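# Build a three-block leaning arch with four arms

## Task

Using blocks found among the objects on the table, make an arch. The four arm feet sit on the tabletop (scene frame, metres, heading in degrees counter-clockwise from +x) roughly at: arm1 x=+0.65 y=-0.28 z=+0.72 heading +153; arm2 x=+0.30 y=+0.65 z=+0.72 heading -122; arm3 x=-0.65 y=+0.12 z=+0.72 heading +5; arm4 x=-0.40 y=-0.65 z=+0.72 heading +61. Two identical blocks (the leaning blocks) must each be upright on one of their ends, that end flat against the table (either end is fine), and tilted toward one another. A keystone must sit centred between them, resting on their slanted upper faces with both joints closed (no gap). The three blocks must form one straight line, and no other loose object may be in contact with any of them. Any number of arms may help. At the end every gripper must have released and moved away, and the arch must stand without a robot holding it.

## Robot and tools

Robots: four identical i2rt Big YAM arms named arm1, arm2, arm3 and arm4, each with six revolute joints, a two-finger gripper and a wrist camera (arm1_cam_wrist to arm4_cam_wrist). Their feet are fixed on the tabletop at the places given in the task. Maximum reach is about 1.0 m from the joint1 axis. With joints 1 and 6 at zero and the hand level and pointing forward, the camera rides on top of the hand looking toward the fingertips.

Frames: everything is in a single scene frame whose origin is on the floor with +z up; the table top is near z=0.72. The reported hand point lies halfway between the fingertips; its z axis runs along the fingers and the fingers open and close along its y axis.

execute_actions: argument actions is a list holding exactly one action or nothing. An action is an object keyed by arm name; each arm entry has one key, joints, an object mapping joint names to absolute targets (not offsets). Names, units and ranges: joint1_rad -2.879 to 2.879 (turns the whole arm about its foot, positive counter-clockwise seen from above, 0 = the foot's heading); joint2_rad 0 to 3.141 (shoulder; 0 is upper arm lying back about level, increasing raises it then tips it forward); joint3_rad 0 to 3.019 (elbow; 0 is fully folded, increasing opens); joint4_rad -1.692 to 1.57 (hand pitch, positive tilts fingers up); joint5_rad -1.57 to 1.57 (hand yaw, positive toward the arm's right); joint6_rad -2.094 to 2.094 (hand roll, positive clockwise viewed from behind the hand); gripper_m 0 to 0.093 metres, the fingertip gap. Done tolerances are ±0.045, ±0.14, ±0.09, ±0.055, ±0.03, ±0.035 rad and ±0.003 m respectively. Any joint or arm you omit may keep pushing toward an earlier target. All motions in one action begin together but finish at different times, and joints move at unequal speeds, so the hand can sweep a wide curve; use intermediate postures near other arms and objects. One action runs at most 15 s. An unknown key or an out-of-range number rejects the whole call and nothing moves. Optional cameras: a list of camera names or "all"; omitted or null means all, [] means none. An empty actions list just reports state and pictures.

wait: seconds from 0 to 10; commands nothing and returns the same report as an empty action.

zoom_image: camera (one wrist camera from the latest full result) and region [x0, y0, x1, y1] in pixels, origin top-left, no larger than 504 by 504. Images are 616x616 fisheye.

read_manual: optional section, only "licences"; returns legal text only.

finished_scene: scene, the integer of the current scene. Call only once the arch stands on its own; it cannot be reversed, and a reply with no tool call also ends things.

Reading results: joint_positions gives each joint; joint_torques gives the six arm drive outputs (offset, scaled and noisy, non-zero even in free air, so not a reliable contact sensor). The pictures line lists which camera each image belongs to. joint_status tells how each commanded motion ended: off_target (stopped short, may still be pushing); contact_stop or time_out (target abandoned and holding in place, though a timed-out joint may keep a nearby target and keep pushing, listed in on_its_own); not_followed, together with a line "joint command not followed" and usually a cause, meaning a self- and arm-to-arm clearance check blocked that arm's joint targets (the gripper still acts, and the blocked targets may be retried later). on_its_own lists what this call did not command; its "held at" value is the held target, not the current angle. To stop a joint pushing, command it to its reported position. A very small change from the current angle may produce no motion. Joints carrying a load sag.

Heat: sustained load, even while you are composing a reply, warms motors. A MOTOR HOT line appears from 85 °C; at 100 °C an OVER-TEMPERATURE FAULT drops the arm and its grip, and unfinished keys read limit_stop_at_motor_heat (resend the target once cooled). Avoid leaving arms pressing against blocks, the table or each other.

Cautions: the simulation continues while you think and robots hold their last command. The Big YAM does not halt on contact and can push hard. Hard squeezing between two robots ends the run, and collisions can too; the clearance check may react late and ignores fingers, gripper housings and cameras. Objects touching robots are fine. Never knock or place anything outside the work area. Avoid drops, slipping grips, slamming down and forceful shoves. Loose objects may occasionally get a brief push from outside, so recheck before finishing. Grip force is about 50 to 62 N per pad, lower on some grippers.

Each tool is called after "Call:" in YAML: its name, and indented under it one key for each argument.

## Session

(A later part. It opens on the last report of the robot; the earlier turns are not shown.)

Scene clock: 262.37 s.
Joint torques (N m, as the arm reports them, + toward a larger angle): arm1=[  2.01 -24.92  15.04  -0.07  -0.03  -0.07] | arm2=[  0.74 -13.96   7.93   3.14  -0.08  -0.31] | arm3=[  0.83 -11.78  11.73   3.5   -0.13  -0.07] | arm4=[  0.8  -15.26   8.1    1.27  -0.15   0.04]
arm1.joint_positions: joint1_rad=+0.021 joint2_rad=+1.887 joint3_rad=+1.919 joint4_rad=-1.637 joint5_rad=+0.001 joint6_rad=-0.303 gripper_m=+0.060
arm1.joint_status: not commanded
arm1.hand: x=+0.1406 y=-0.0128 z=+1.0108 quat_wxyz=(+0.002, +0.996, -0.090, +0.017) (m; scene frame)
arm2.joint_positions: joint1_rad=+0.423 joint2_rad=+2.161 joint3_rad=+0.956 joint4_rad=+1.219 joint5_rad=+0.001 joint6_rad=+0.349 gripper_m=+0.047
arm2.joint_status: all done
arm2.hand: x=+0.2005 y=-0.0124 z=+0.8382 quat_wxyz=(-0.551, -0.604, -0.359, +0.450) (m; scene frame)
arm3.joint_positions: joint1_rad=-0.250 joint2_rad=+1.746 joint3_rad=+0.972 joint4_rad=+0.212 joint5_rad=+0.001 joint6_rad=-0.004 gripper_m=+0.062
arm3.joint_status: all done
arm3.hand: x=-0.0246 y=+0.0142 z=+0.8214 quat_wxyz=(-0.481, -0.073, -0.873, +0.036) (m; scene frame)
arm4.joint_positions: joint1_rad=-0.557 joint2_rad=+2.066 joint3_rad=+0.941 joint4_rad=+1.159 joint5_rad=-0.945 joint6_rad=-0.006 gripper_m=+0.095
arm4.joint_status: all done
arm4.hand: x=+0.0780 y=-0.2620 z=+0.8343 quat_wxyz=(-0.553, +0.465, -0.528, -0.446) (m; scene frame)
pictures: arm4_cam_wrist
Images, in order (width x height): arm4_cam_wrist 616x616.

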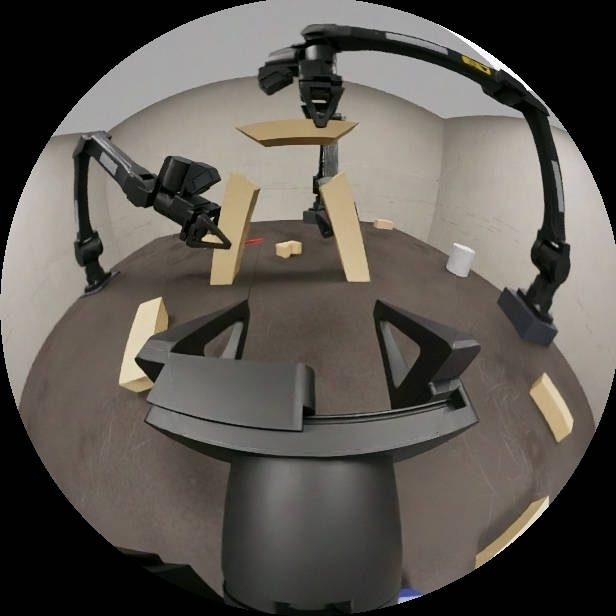

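Both legs are in contact with the table. Zoom in.

Call:
zoom_image:
  camera: "arm4_cam_wrist"
  region: [195, 110, 385, 300]

Region (195, 110, 385, 300) of arm4_cam_wrist's 616x616 image, scaled by 2.653, with more detail than that image has.

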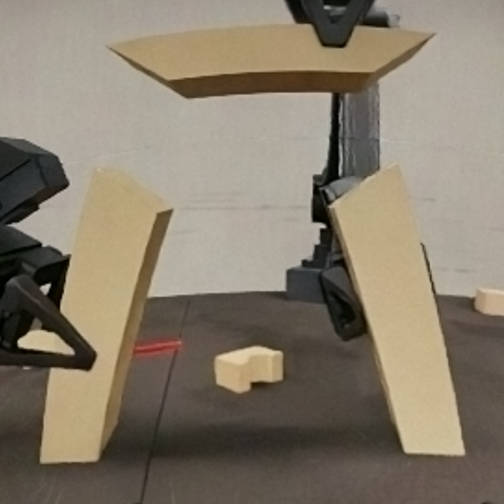

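Call:
execute_actions:
  actions:
    - {"arm1":{"joints":{"joint1_rad":0.04,"joint2_rad":1.92,"joint3_rad":1.83,"joint4_rad":-1.465}},"arm2":{"joints":{"joint2_rad":2.14}},"arm3":{"joints":{"joint2_rad":1.73}}}

Scene clock: 295.27 s.
Joint torques (N m, as the arm reports them, + toward a larger angle): arm1=[  2.79 -23.28  10.12   0.69  -0.04  -0.04] | arm2=[ -0.17 -15.82   7.97   3.07  -0.02  -0.29] | arm3=[  0.64 -13.68  11.88   3.53  -0.14  -0.05] | arm4=[  0.78 -15.31   8.06   1.28  -0.15   0.04]
arm1.joint_positions: joint1_rad=+0.028 joint2_rad=+1.917 joint3_rad=+1.827 joint4_rad=-1.481 joint5_rad=+0.001 joint6_rad=-0.303 gripper_m=+0.060
arm1.joint_status: all done
arm1.hand: x=+0.1238 y=-0.0081 z=+0.9580 quat_wxyz=(-0.005, +0.996, -0.087, +0.001) (m; scene frame)
arm2.joint_positions: joint1_rad=+0.423 joint2_rad=+2.161 joint3_rad=+0.956 joint4_rad=+1.219 joint5_rad=+0.001 joint6_rad=+0.349 gripper_m=+0.047
arm2.joint_status: all done
arm2.hand: x=+0.2005 y=-0.0124 z=+0.8382 quat_wxyz=(-0.551, -0.604, -0.359, +0.450) (m; scene frame)
arm3.joint_positions: joint1_rad=-0.250 joint2_rad=+1.746 joint3_rad=+0.972 joint4_rad=+0.212 joint5_rad=+0.001 joint6_rad=-0.004 gripper_m=+0.062
arm3.joint_status: all done
arm3.hand: x=-0.0246 y=+0.0142 z=+0.8214 quat_wxyz=(-0.481, -0.073, -0.873, +0.036) (m; scene frame)
arm4.joint_positions: joint1_rad=-0.557 joint2_rad=+2.066 joint3_rad=+0.941 joint4_rad=+1.159 joint5_rad=-0.945 joint6_rad=-0.006 gripper_m=+0.095
arm4.joint_status: not commanded
arm4.hand: x=+0.0780 y=-0.2620 z=+0.8343 quat_wxyz=(-0.553, +0.465, -0.528, -0.446) (m; scene frame)
pictures: arm1_cam_wrist, arm2_cam_wrist, arm3_cam_wrist, arm4_cam_wrist
Images, in order (width x height): arm1_cam_wrist 616x616, arm2_cam_wrist 616x616, arm3_cam_wrist 616x616, arm4_cam_wrist 616x616.

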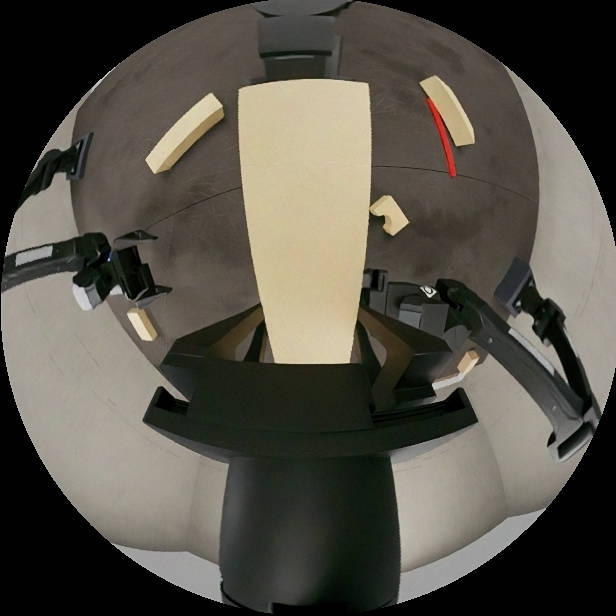

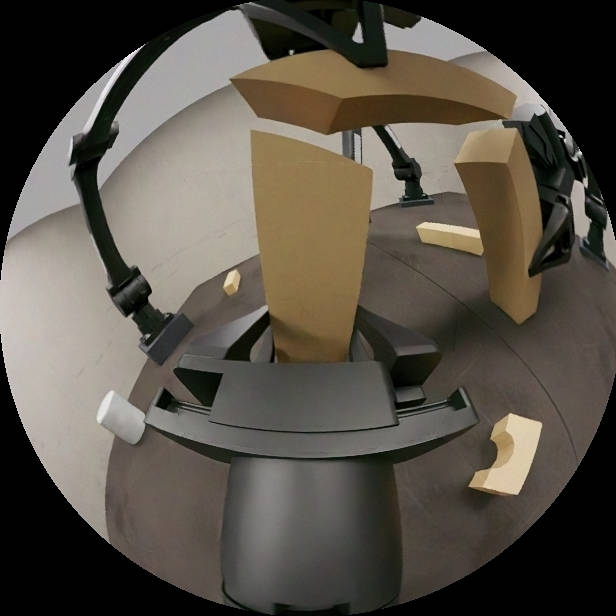

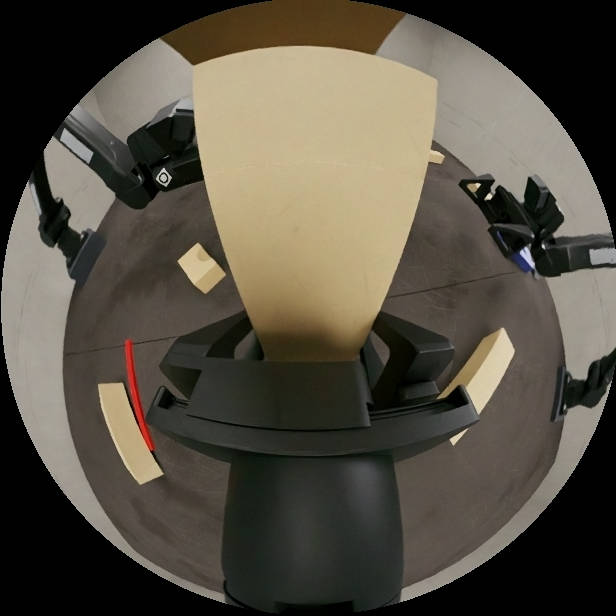

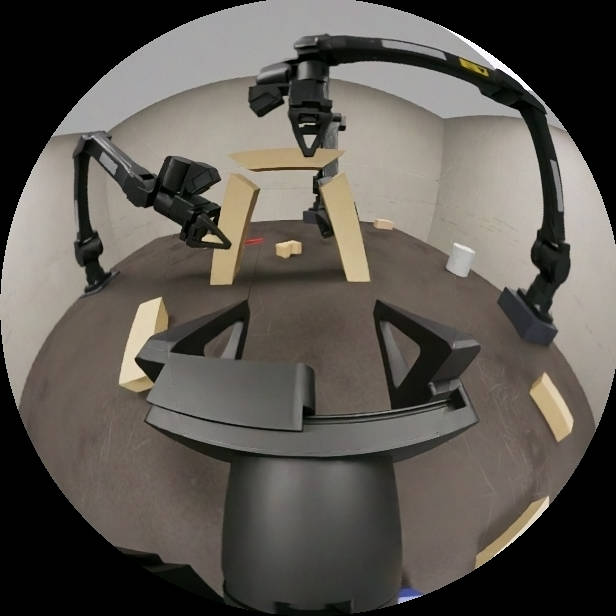

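Call:
zoom_image:
  camera: "arm4_cam_wrist"
  region: [210, 120, 370, 220]

Region (210, 120, 370, 220) of arm4_cam_wrist's 616x616 image, scaled by 3.150, with more detail than that image has; it fills the top 315 rows of this view, and the rest is white.

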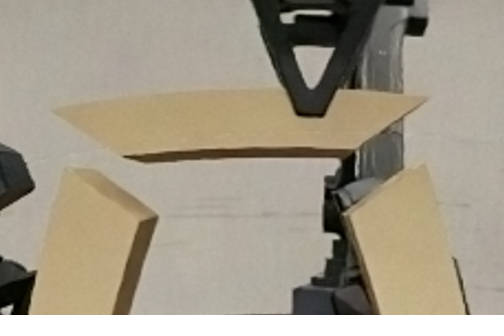

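Call:
execute_actions:
  actions:
    - {"arm3":{"joints":{"joint2_rad":1.685}}}
  cameras: []

Call:
execute_actions:
  actions:
    - {"arm3":{"joints":{"joint1_rad":-0.20,"joint5_rad":0.078,"joint6_rad":0.025}}}
  cameras: ["arm2_cam_wrist","arm3_cam_wrist","arm4_cam_wrist"]

Scene clock: 322.40 s.
Joint torques (N m, as the arm reports them, + toward a larger angle): arm1=[  3.   -23.13  10.15   0.7   -0.03  -0.07] | arm2=[  0.19 -15.96   7.75   3.17  -0.03  -0.32] | arm3=[  0.28 -16.33  11.68   3.54  -0.15  -0.05] | arm4=[  0.75 -15.28   8.05   1.24  -0.15   0.03]
arm1.joint_positions: joint1_rad=+0.028 joint2_rad=+1.917 joint3_rad=+1.827 joint4_rad=-1.481 joint5_rad=+0.001 joint6_rad=-0.303 gripper_m=+0.060
arm1.joint_status: not commanded
arm1.hand: x=+0.1238 y=-0.0081 z=+0.9580 quat_wxyz=(-0.005, +0.996, -0.087, +0.001) (m; scene frame)
arm2.joint_positions: joint1_rad=+0.423 joint2_rad=+2.161 joint3_rad=+0.956 joint4_rad=+1.219 joint5_rad=+0.001 joint6_rad=+0.349 gripper_m=+0.047
arm2.joint_status: not commanded
arm2.hand: x=+0.2005 y=-0.0124 z=+0.8382 quat_wxyz=(-0.551, -0.604, -0.359, +0.450) (m; scene frame)
arm3.joint_positions: joint1_rad=-0.250 joint2_rad=+1.745 joint3_rad=+0.972 joint4_rad=+0.212 joint5_rad=+0.001 joint6_rad=-0.004 gripper_m=+0.062
arm3.joint_status: all done
arm3.hand: x=-0.0246 y=+0.0142 z=+0.8219 quat_wxyz=(-0.481, -0.073, -0.873, +0.036) (m; scene frame)
arm4.joint_positions: joint1_rad=-0.557 joint2_rad=+2.066 joint3_rad=+0.941 joint4_rad=+1.159 joint5_rad=-0.945 joint6_rad=-0.006 gripper_m=+0.095
arm4.joint_status: not commanded
arm4.hand: x=+0.0780 y=-0.2620 z=+0.8343 quat_wxyz=(-0.553, +0.465, -0.528, -0.446) (m; scene frame)
pictures: none
No camera images: the call's "cameras" was empty. Leave "cameras" out to get every camera's image.

Scene clock: 323.23 s.
Joint torques (N m, as the arm reports them, + toward a larger angle): arm1=[  2.98 -23.02  10.22   0.6   -0.05  -0.07] | arm2=[  0.19 -15.35   7.73   3.31  -0.06  -0.36] | arm3=[  0.47 -17.27  11.88   3.62   0.05   0.15] | arm4=[  0.75 -15.32   8.06   1.25  -0.14   0.04]
arm1.joint_positions: joint1_rad=+0.028 joint2_rad=+1.917 joint3_rad=+1.827 joint4_rad=-1.481 joint5_rad=+0.001 joint6_rad=-0.303 gripper_m=+0.060
arm1.joint_status: not commanded
arm1.hand: x=+0.1238 y=-0.0081 z=+0.9580 quat_wxyz=(-0.005, +0.996, -0.087, +0.001) (m; scene frame)
arm2.joint_positions: joint1_rad=+0.423 joint2_rad=+2.161 joint3_rad=+0.956 joint4_rad=+1.219 joint5_rad=+0.001 joint6_rad=+0.349 gripper_m=+0.047
arm2.joint_status: not commanded
arm2.hand: x=+0.2005 y=-0.0124 z=+0.8382 quat_wxyz=(-0.551, -0.604, -0.359, +0.450) (m; scene frame)
arm3.joint_positions: joint1_rad=-0.203 joint2_rad=+1.745 joint3_rad=+0.972 joint4_rad=+0.212 joint5_rad=+0.076 joint6_rad=+0.012 gripper_m=+0.062
arm3.joint_status: all done
arm3.hand: x=-0.0223 y=+0.0310 z=+0.8224 quat_wxyz=(-0.480, -0.078, -0.872, +0.053) (m; scene frame)
arm4.joint_positions: joint1_rad=-0.557 joint2_rad=+2.066 joint3_rad=+0.941 joint4_rad=+1.159 joint5_rad=-0.945 joint6_rad=-0.006 gripper_m=+0.095
arm4.joint_status: not commanded
arm4.hand: x=+0.0780 y=-0.2620 z=+0.8343 quat_wxyz=(-0.553, +0.465, -0.528, -0.446) (m; scene frame)
pictures: arm2_cam_wrist, arm3_cam_wrist, arm4_cam_wrist
Images, in order (width x height): arm2_cam_wrist 616x616, arm3_cam_wrist 616x616, arm4_cam_wrist 616x616.

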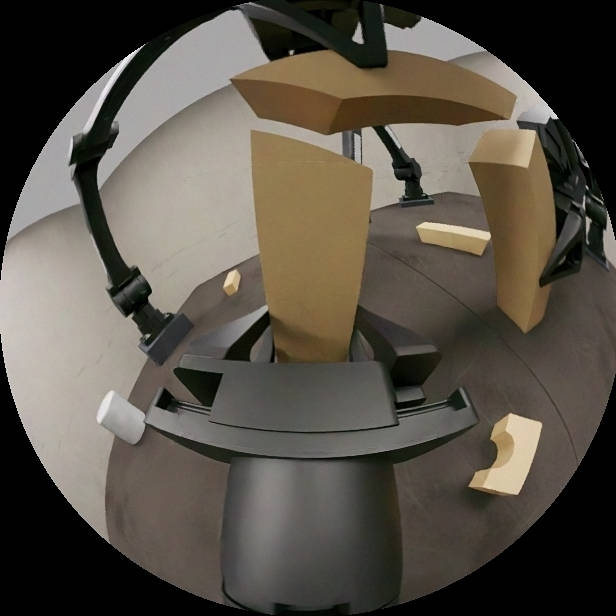

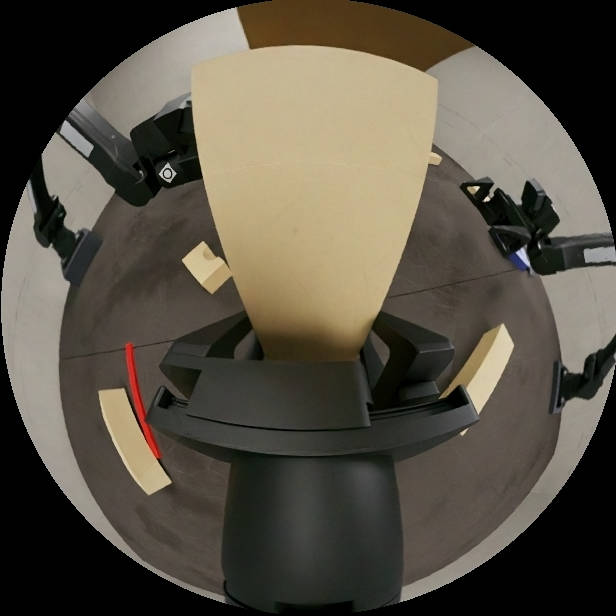

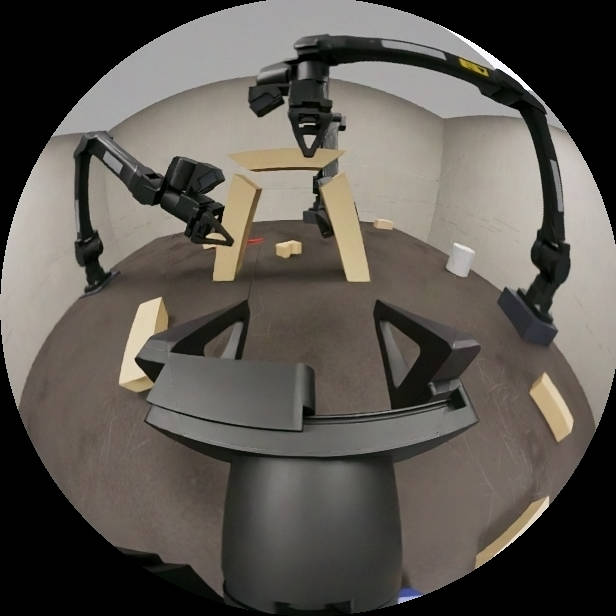

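Call:
execute_actions:
  actions: []

Scene clock: 337.30 s.
Joint torques (N m, as the arm reports them, + toward a larger angle): arm1=[  2.79 -23.05  10.05   0.62  -0.03  -0.05] | arm2=[  0.89 -15.93   7.95   3.18  -0.02  -0.29] | arm3=[  0.83 -17.14  11.8    3.62   0.04   0.15] | arm4=[  0.71 -15.31   8.05   1.27  -0.15   0.04]
arm1.joint_positions: joint1_rad=+0.028 joint2_rad=+1.917 joint3_rad=+1.827 joint4_rad=-1.481 joint5_rad=+0.001 joint6_rad=-0.303 gripper_m=+0.060
arm1.joint_status: not commanded
arm1.hand: x=+0.1238 y=-0.0081 z=+0.9580 quat_wxyz=(-0.005, +0.996, -0.087, +0.001) (m; scene frame)
arm2.joint_positions: joint1_rad=+0.423 joint2_rad=+2.161 joint3_rad=+0.956 joint4_rad=+1.219 joint5_rad=+0.001 joint6_rad=+0.349 gripper_m=+0.047
arm2.joint_status: not commanded
arm2.hand: x=+0.2005 y=-0.0124 z=+0.8382 quat_wxyz=(-0.551, -0.604, -0.359, +0.450) (m; scene frame)
arm3.joint_positions: joint1_rad=-0.203 joint2_rad=+1.745 joint3_rad=+0.972 joint4_rad=+0.212 joint5_rad=+0.076 joint6_rad=+0.012 gripper_m=+0.062
arm3.joint_status: all done
arm3.hand: x=-0.0223 y=+0.0310 z=+0.8224 quat_wxyz=(-0.480, -0.078, -0.872, +0.053) (m; scene frame)
arm4.joint_positions: joint1_rad=-0.557 joint2_rad=+2.066 joint3_rad=+0.941 joint4_rad=+1.159 joint5_rad=-0.945 joint6_rad=-0.006 gripper_m=+0.095
arm4.joint_status: not commanded
arm4.hand: x=+0.0780 y=-0.2620 z=+0.8343 quat_wxyz=(-0.553, +0.465, -0.528, -0.446) (m; scene frame)
pictures: arm1_cam_wrist, arm2_cam_wrist, arm3_cam_wrist, arm4_cam_wrist
Images, in order (width x height): arm1_cam_wrist 616x616, arm2_cam_wrist 616x616, arm3_cam_wrist 616x616, arm4_cam_wrist 616x616.

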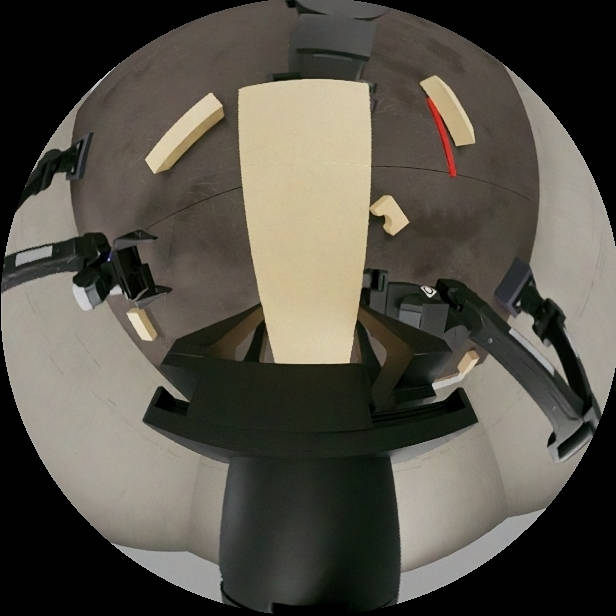

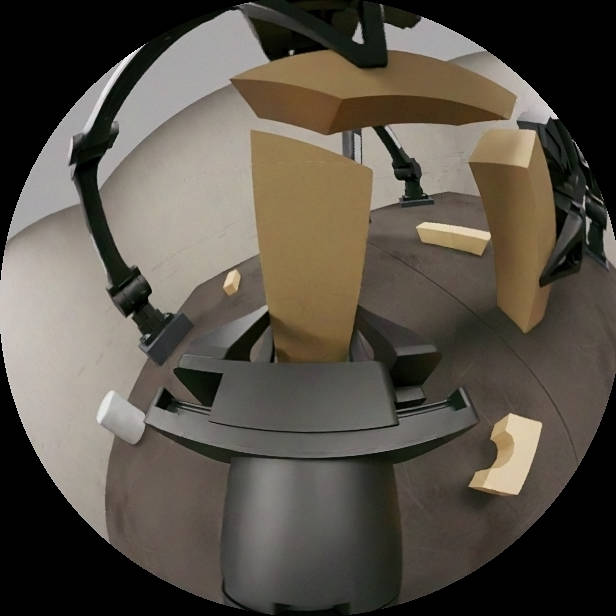

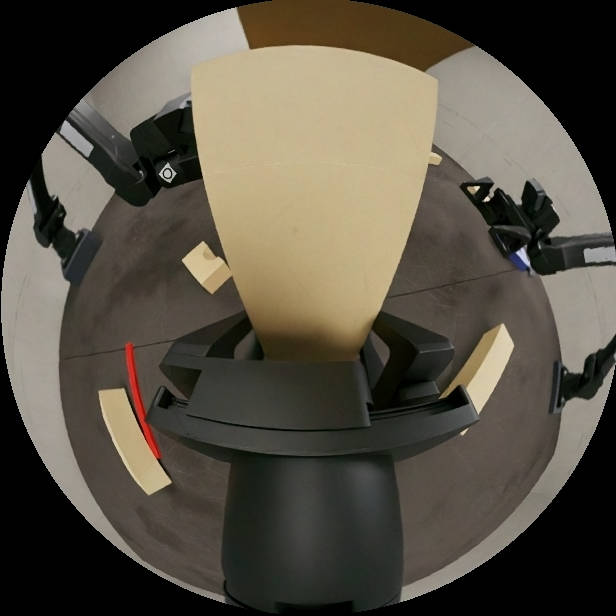

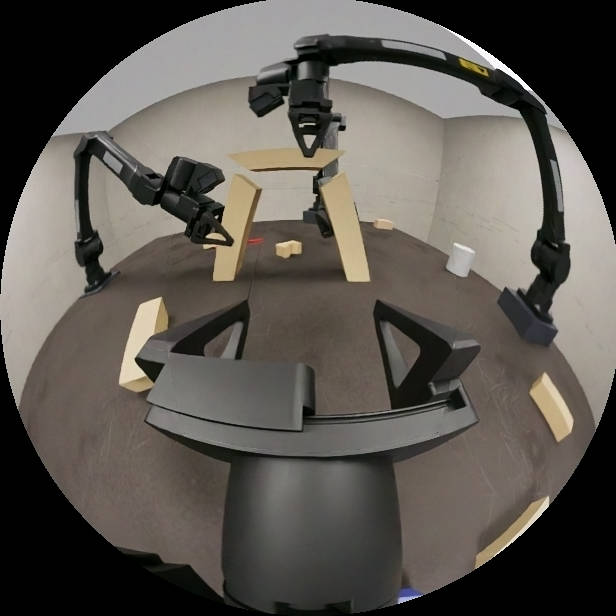

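Call:
zoom_image:
  camera: "arm4_cam_wrist"
  region: [195, 110, 385, 300]

Call:
zoom_image:
  camera: "arm2_cam_wrist"
  region: [200, 20, 600, 360]

Region (195, 110, 385, 300) of arm4_cam_wrist's 616x616 image, scaled by 2.653, with more detail than that image has.

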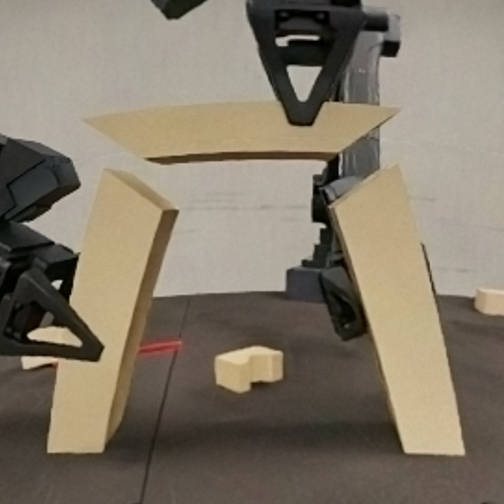

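Region (200, 20, 600, 360) of arm2_cam_wrist's 616x616 image, scaled by 1.260, with more detail than that image has; it fills the top 428 rows of this view, and the rest is white.

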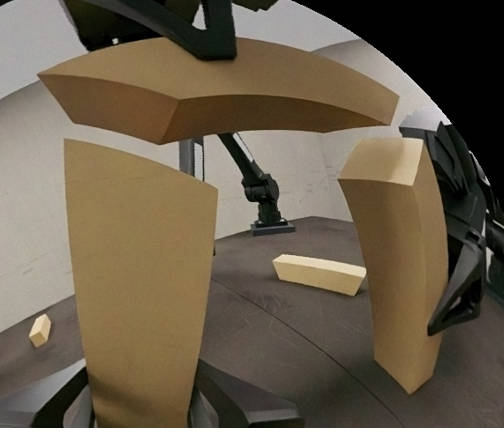

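Call:
execute_actions:
  actions:
    - {"arm3":{"joints":{"joint1_rad":-0.222,"joint2_rad":1.664,"joint3_rad":0.957,"joint4_rad":0.26}},"arm1":{"joints":{"joint3_rad":1.802,"joint4_rad":-1.437}}}

Call:
zoom_image:
  camera: "arm4_cam_wrist"
  region: [195, 110, 385, 300]

Scene clock: 360.30 s.
Joint torques (N m, as the arm reports them, + toward a larger angle): arm1=[  3.28 -23.07   9.7    0.74  -0.04  -0.06] | arm2=[  0.05 -16.59   7.72   3.12  -0.04  -0.27] | arm3=[ -1.   -17.06   8.18   3.73   0.03   0.11] | arm4=[  0.78 -15.24   8.04   1.27  -0.15   0.03]
arm1.joint_positions: joint1_rad=+0.028 joint2_rad=+1.917 joint3_rad=+1.803 joint4_rad=-1.454 joint5_rad=+0.001 joint6_rad=-0.303 gripper_m=+0.060
arm1.joint_status: all done
arm1.hand: x=+0.1239 y=-0.0081 z=+0.9489 quat_wxyz=(-0.005, +0.996, -0.087, +0.000) (m; scene frame)
arm2.joint_positions: joint1_rad=+0.423 joint2_rad=+2.161 joint3_rad=+0.956 joint4_rad=+1.219 joint5_rad=+0.001 joint6_rad=+0.349 gripper_m=+0.047
arm2.joint_status: not commanded
arm2.hand: x=+0.2005 y=-0.0124 z=+0.8382 quat_wxyz=(-0.551, -0.604, -0.359, +0.450) (m; scene frame)
arm3.joint_positions: joint1_rad=-0.210 joint2_rad=+1.724 joint3_rad=+0.938 joint4_rad=+0.221 joint5_rad=+0.076 joint6_rad=+0.012 gripper_m=+0.062
arm3.joint_status: all done
arm3.hand: x=-0.0346 y=+0.0280 z=+0.8205 quat_wxyz=(-0.478, -0.081, -0.873, +0.055) (m; scene frame)
arm4.joint_positions: joint1_rad=-0.557 joint2_rad=+2.066 joint3_rad=+0.941 joint4_rad=+1.159 joint5_rad=-0.945 joint6_rad=-0.006 gripper_m=+0.095
arm4.joint_status: not commanded
arm4.hand: x=+0.0780 y=-0.2620 z=+0.8343 quat_wxyz=(-0.553, +0.465, -0.528, -0.446) (m; scene frame)
pictures: arm1_cam_wrist, arm2_cam_wrist, arm3_cam_wrist, arm4_cam_wrist
Images, in order (width x height): arm1_cam_wrist 616x616, arm2_cam_wrist 616x616, arm3_cam_wrist 616x616, arm4_cam_wrist 616x616.

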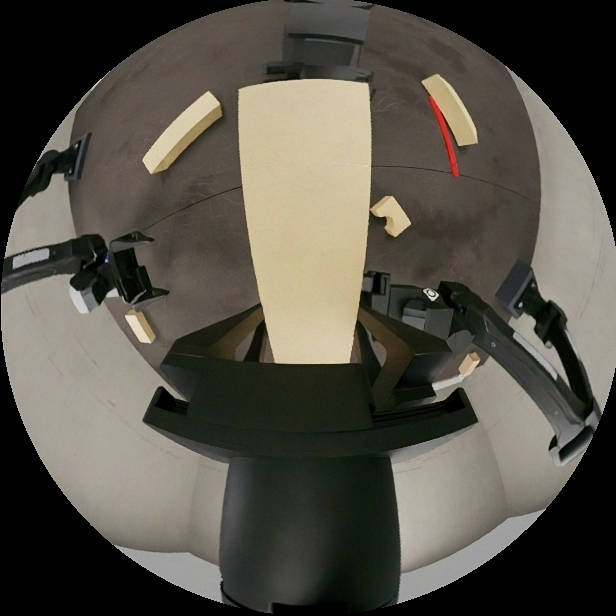

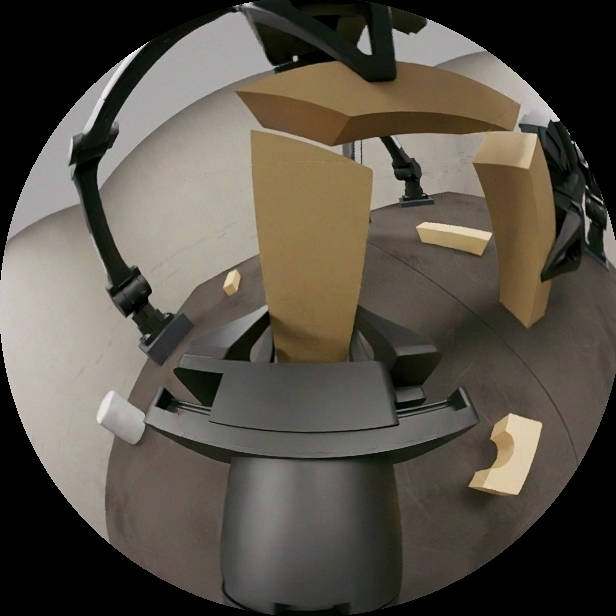

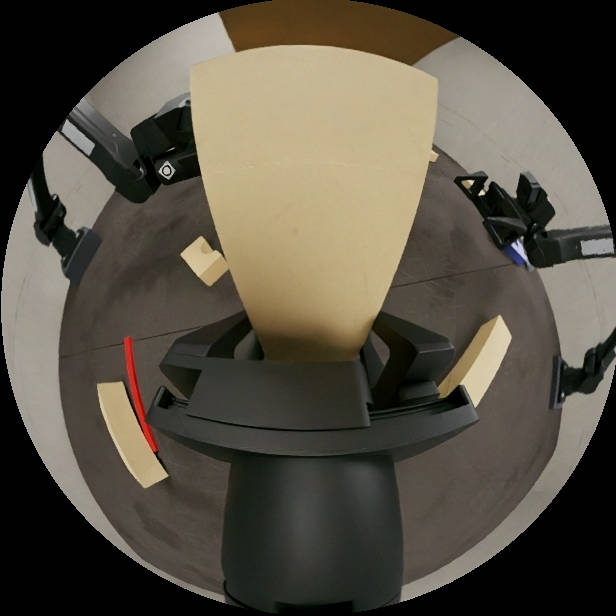

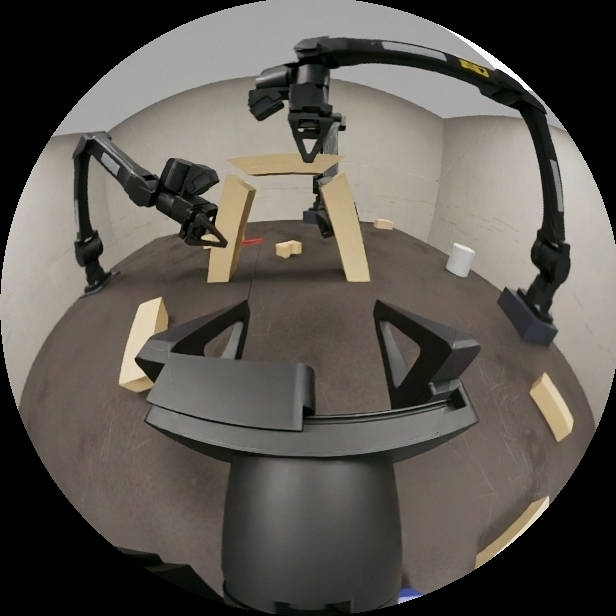

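Region (195, 110, 385, 300) of arm4_cam_wrist's 616x616 image, scaled by 2.653, with more detail than that image has.

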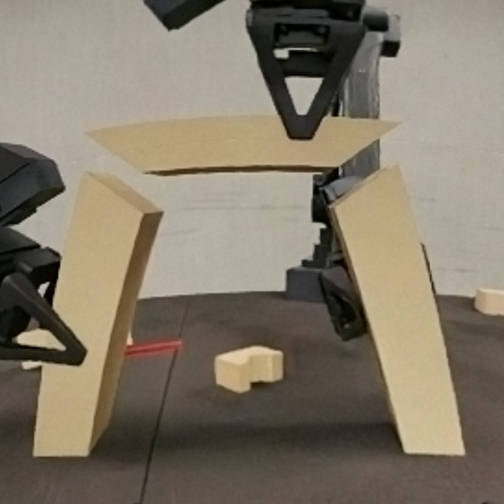

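Call:
execute_actions:
  actions:
    - {"arm1":{"joints":{"joint3_rad":1.762,"joint4_rad":-1.40}}}

Call:
zoom_image:
  camera: "arm4_cam_wrist"
  region: [195, 110, 385, 300]

Call:
zoom_image:
  camera: "arm2_cam_wrist"
  region: [200, 20, 600, 360]

Scene clock: 365.33 s.
Joint torques (N m, as the arm reports them, + toward a larger angle): arm1=[  3.04 -23.1    9.93   0.67  -0.03  -0.05] | arm2=[  0.11 -15.46   7.69   3.15  -0.12  -0.29] | arm3=[ -0.3  -16.27   8.11   3.62   0.06   0.12] | arm4=[  0.74 -15.36   8.06   1.26  -0.15   0.03]
arm1.joint_positions: joint1_rad=+0.028 joint2_rad=+1.917 joint3_rad=+1.761 joint4_rad=-1.416 joint5_rad=+0.001 joint6_rad=-0.303 gripper_m=+0.060
arm1.joint_status: all done
arm1.hand: x=+0.1269 y=-0.0095 z=+0.9330 quat_wxyz=(-0.004, +0.996, -0.087, +0.002) (m; scene frame)
arm2.joint_positions: joint1_rad=+0.423 joint2_rad=+2.161 joint3_rad=+0.956 joint4_rad=+1.219 joint5_rad=+0.001 joint6_rad=+0.349 gripper_m=+0.047
arm2.joint_status: not commanded
arm2.hand: x=+0.2005 y=-0.0124 z=+0.8382 quat_wxyz=(-0.551, -0.604, -0.359, +0.450) (m; scene frame)
arm3.joint_positions: joint1_rad=-0.210 joint2_rad=+1.724 joint3_rad=+0.938 joint4_rad=+0.221 joint5_rad=+0.076 joint6_rad=+0.012 gripper_m=+0.062
arm3.joint_status: not commanded
arm3.hand: x=-0.0346 y=+0.0280 z=+0.8205 quat_wxyz=(-0.478, -0.081, -0.873, +0.055) (m; scene frame)
arm4.joint_positions: joint1_rad=-0.557 joint2_rad=+2.066 joint3_rad=+0.941 joint4_rad=+1.159 joint5_rad=-0.945 joint6_rad=-0.006 gripper_m=+0.095
arm4.joint_status: not commanded
arm4.hand: x=+0.0780 y=-0.2620 z=+0.8343 quat_wxyz=(-0.553, +0.465, -0.528, -0.446) (m; scene frame)
pictures: arm1_cam_wrist, arm2_cam_wrist, arm3_cam_wrist, arm4_cam_wrist
Images, in order (width x height): arm1_cam_wrist 616x616, arm2_cam_wrist 616x616, arm3_cam_wrist 616x616, arm4_cam_wrist 616x616.

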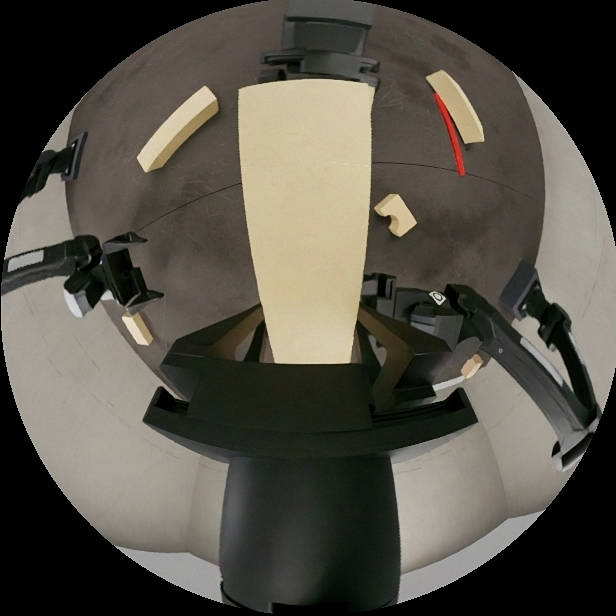

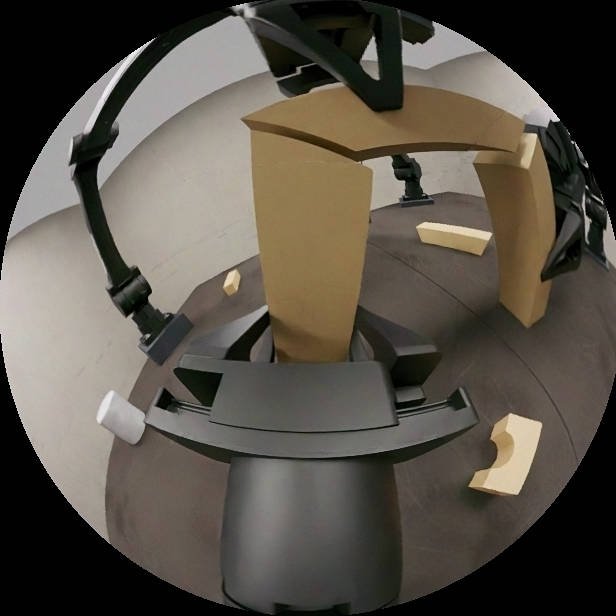

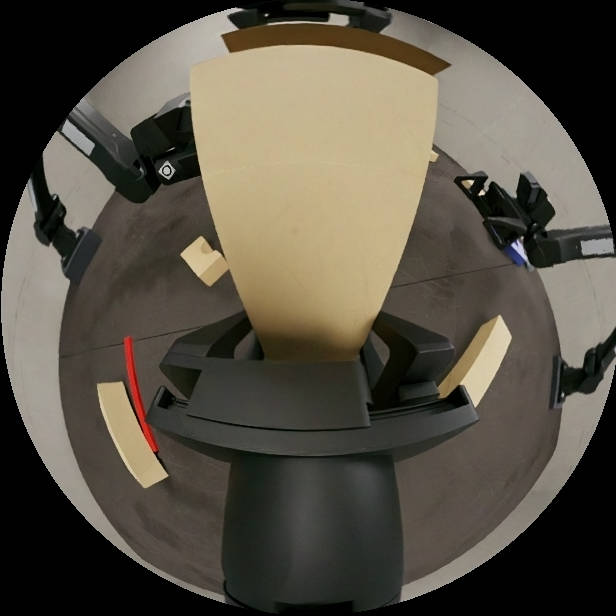

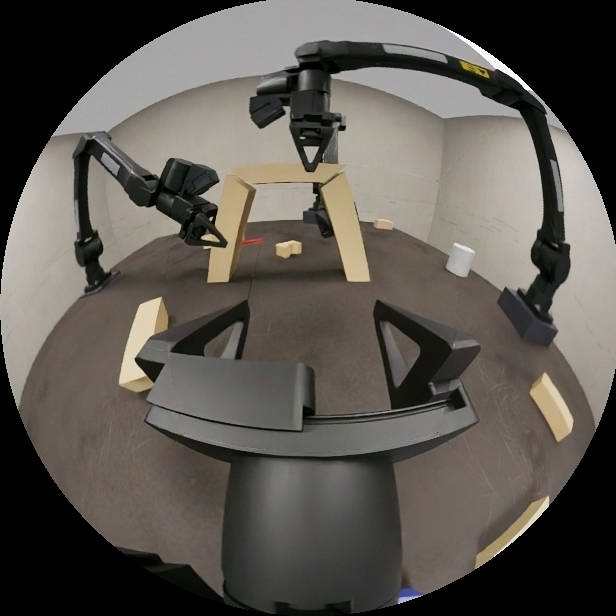

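Region (195, 110, 385, 300) of arm4_cam_wrist's 616x616 image, scaled by 2.653, with more detail than that image has.

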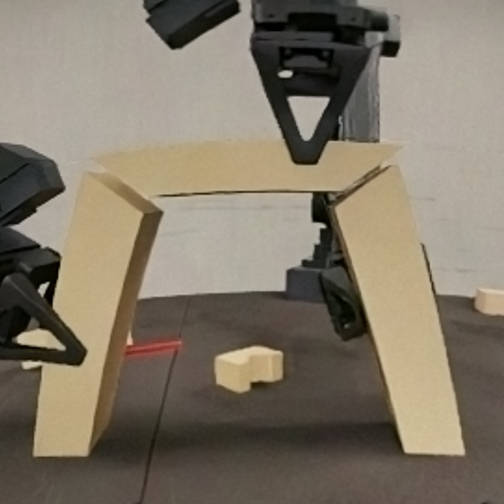

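Region (200, 20, 600, 360) of arm2_cam_wrist's 616x616 image, scaled by 1.260, with more detail than that image has; it fills the top 428 rows of this view, and the rest is white.

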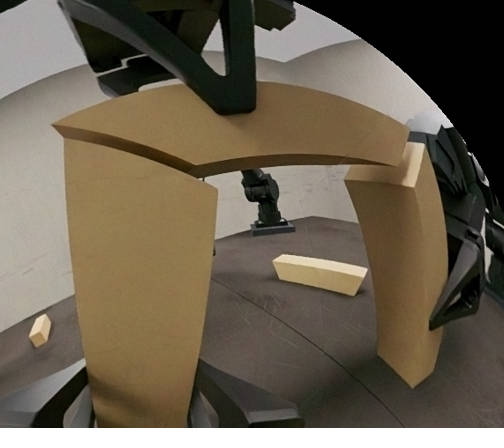

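Call:
execute_actions:
  actions:
    - {"arm1":{"joints":{"joint1_rad":0.012,"joint2_rad":1.94,"joint4_rad":-1.385}}}

Call:
zoom_image:
  camera: "arm4_cam_wrist"
  region: [195, 110, 385, 300]

Scene clock: 376.70 s.
Joint torques (N m, as the arm reports them, + toward a larger angle): arm1=[  1.13 -21.26   9.95   0.67  -0.05  -0.06] | arm2=[ -0.26 -16.2    7.78   3.27   0.01  -0.26] | arm3=[ -0.97 -16.83   8.21   3.63   0.04   0.14] | arm4=[  0.71 -15.31   8.07   1.26  -0.15   0.04]
arm1.joint_positions: joint1_rad=+0.024 joint2_rad=+1.919 joint3_rad=+1.761 joint4_rad=-1.402 joint5_rad=+0.001 joint6_rad=-0.303 gripper_m=+0.060
arm1.joint_status: all done
arm1.hand: x=+0.1247 y=-0.0058 z=+0.9320 quat_wxyz=(-0.007, +0.996, -0.089, -0.004) (m; scene frame)
arm2.joint_positions: joint1_rad=+0.423 joint2_rad=+2.161 joint3_rad=+0.956 joint4_rad=+1.219 joint5_rad=+0.001 joint6_rad=+0.349 gripper_m=+0.047
arm2.joint_status: not commanded
arm2.hand: x=+0.2005 y=-0.0124 z=+0.8382 quat_wxyz=(-0.551, -0.604, -0.359, +0.450) (m; scene frame)
arm3.joint_positions: joint1_rad=-0.210 joint2_rad=+1.724 joint3_rad=+0.938 joint4_rad=+0.221 joint5_rad=+0.076 joint6_rad=+0.012 gripper_m=+0.062
arm3.joint_status: not commanded
arm3.hand: x=-0.0346 y=+0.0280 z=+0.8205 quat_wxyz=(-0.478, -0.081, -0.873, +0.055) (m; scene frame)
arm4.joint_positions: joint1_rad=-0.557 joint2_rad=+2.066 joint3_rad=+0.941 joint4_rad=+1.159 joint5_rad=-0.945 joint6_rad=-0.006 gripper_m=+0.095
arm4.joint_status: not commanded
arm4.hand: x=+0.0780 y=-0.2620 z=+0.8343 quat_wxyz=(-0.553, +0.465, -0.528, -0.446) (m; scene frame)
pictures: arm1_cam_wrist, arm2_cam_wrist, arm3_cam_wrist, arm4_cam_wrist
Images, in order (width x height): arm1_cam_wrist 616x616, arm2_cam_wrist 616x616, arm3_cam_wrist 616x616, arm4_cam_wrist 616x616.

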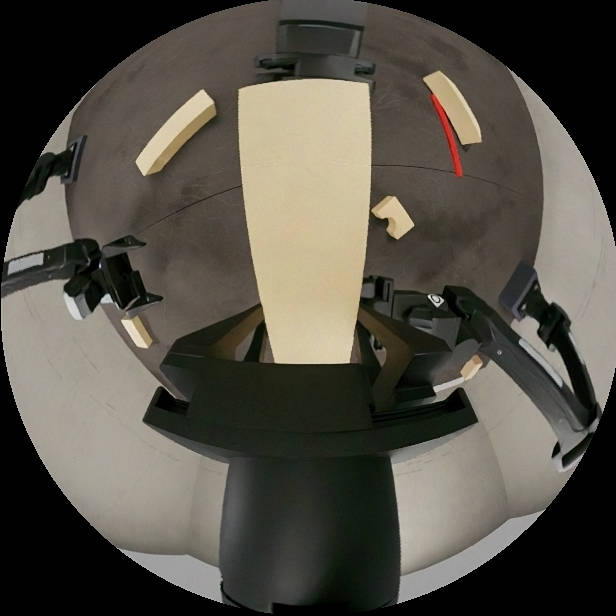

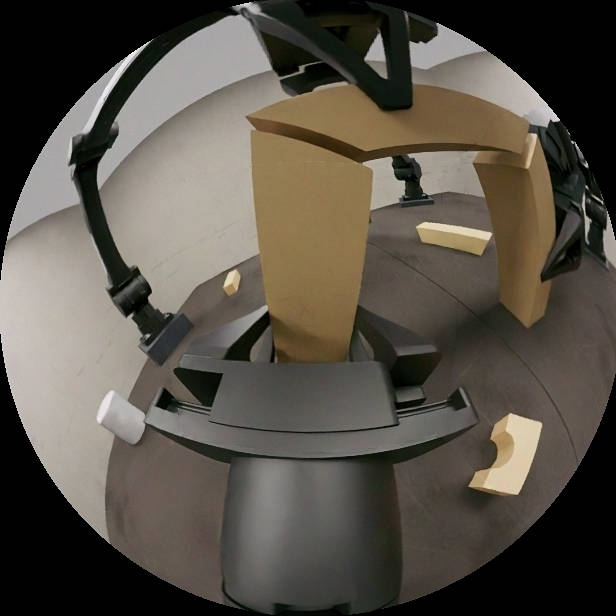

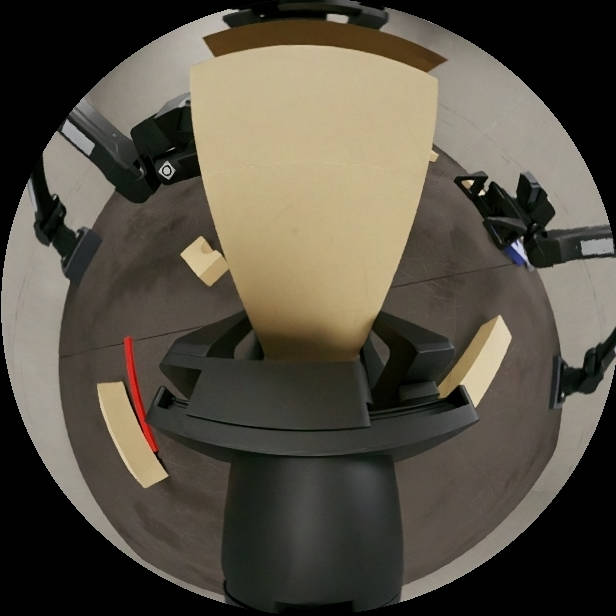

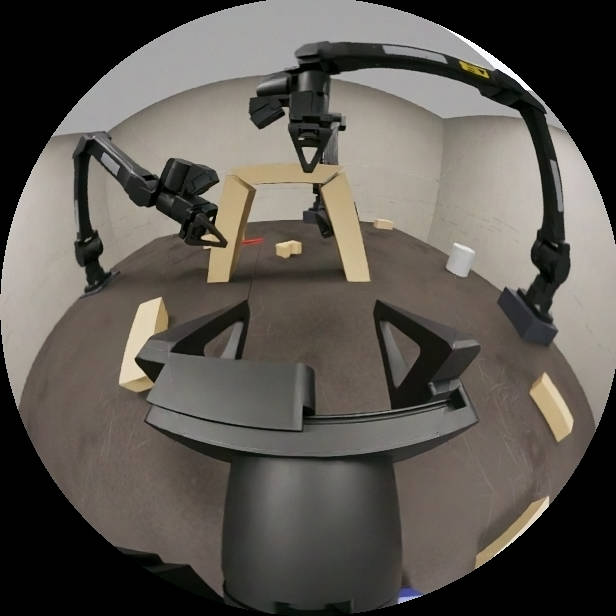

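Region (195, 110, 385, 300) of arm4_cam_wrist's 616x616 image, scaled by 2.653, with more detail than that image has.

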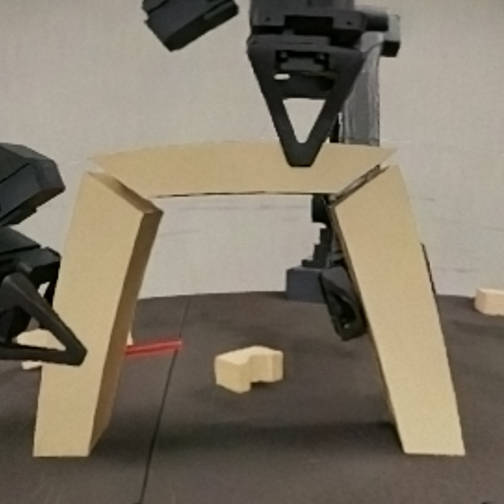

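Call:
execute_actions:
  actions:
    - {"arm1":{"joints":{"joint1_rad":0.007,"joint2_rad":1.956}}}

Call:
zoom_image:
  camera: "arm4_cam_wrist"
  region: [195, 110, 385, 300]

Scene clock: 379.90 s.
Joint torques (N m, as the arm reports them, + toward a larger angle): arm1=[  0.64 -21.88   9.99   0.55  -0.01  -0.04] | arm2=[  0.78 -16.06   7.98   3.14  -0.08  -0.33] | arm3=[ -1.08 -16.42   7.94   3.62   0.03   0.16] | arm4=[  0.78 -15.32   8.05   1.26  -0.15   0.03]
arm1.joint_positions: joint1_rad=+0.020 joint2_rad=+1.936 joint3_rad=+1.761 joint4_rad=-1.398 joint5_rad=+0.001 joint6_rad=-0.303 gripper_m=+0.060
arm1.joint_status: all done
arm1.hand: x=+0.1247 y=-0.0029 z=+0.9226 quat_wxyz=(-0.004, +0.996, -0.091, +0.002) (m; scene frame)
arm2.joint_positions: joint1_rad=+0.423 joint2_rad=+2.161 joint3_rad=+0.956 joint4_rad=+1.220 joint5_rad=+0.001 joint6_rad=+0.349 gripper_m=+0.047
arm2.joint_status: not commanded
arm2.hand: x=+0.2005 y=-0.0124 z=+0.8383 quat_wxyz=(-0.551, -0.604, -0.359, +0.450) (m; scene frame)
arm3.joint_positions: joint1_rad=-0.210 joint2_rad=+1.724 joint3_rad=+0.938 joint4_rad=+0.221 joint5_rad=+0.076 joint6_rad=+0.012 gripper_m=+0.062
arm3.joint_status: not commanded
arm3.hand: x=-0.0346 y=+0.0280 z=+0.8205 quat_wxyz=(-0.478, -0.081, -0.873, +0.055) (m; scene frame)
arm4.joint_positions: joint1_rad=-0.557 joint2_rad=+2.066 joint3_rad=+0.941 joint4_rad=+1.159 joint5_rad=-0.945 joint6_rad=-0.006 gripper_m=+0.095
arm4.joint_status: not commanded
arm4.hand: x=+0.0780 y=-0.2620 z=+0.8343 quat_wxyz=(-0.553, +0.465, -0.528, -0.446) (m; scene frame)
pictures: arm1_cam_wrist, arm2_cam_wrist, arm3_cam_wrist, arm4_cam_wrist
Images, in order (width x height): arm1_cam_wrist 616x616, arm2_cam_wrist 616x616, arm3_cam_wrist 616x616, arm4_cam_wrist 616x616.

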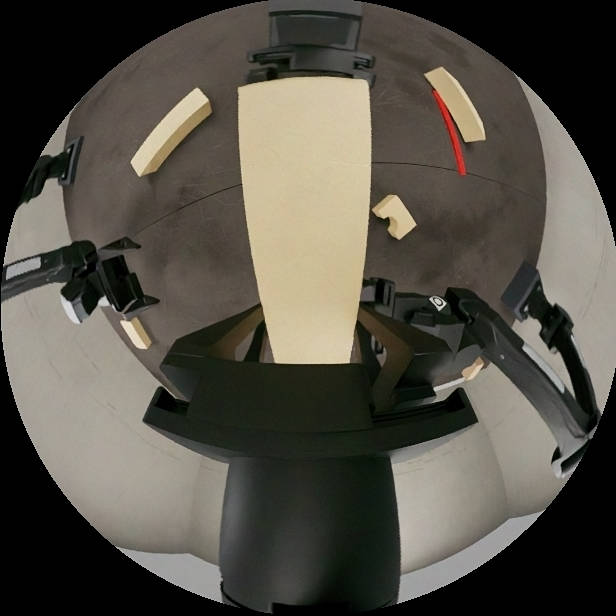

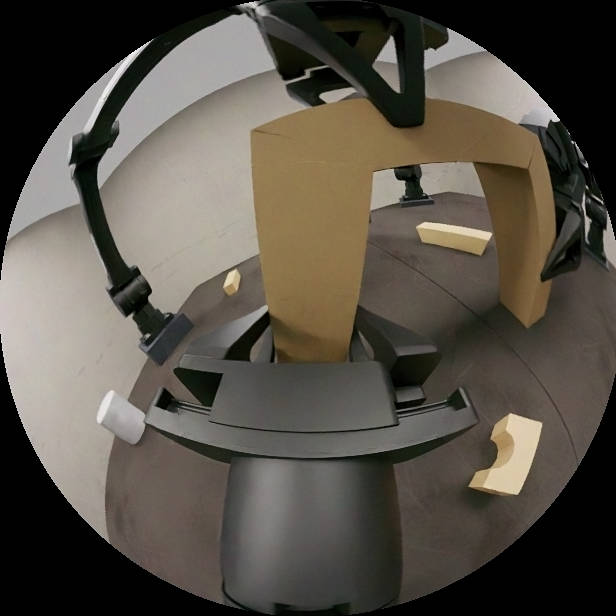

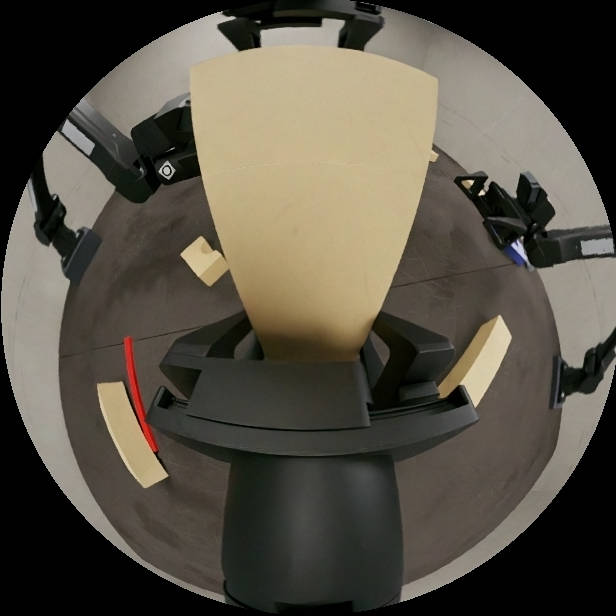

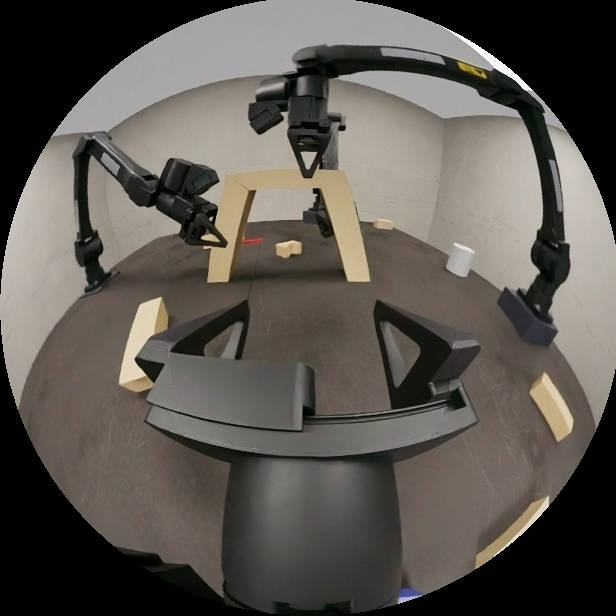

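Region (195, 110, 385, 300) of arm4_cam_wrist's 616x616 image, scaled by 2.653, with more detail than that image has.

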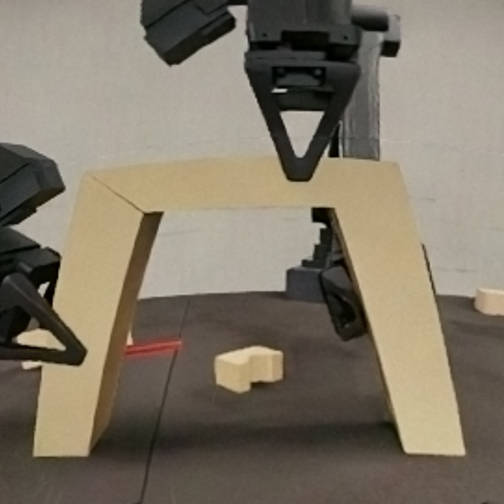

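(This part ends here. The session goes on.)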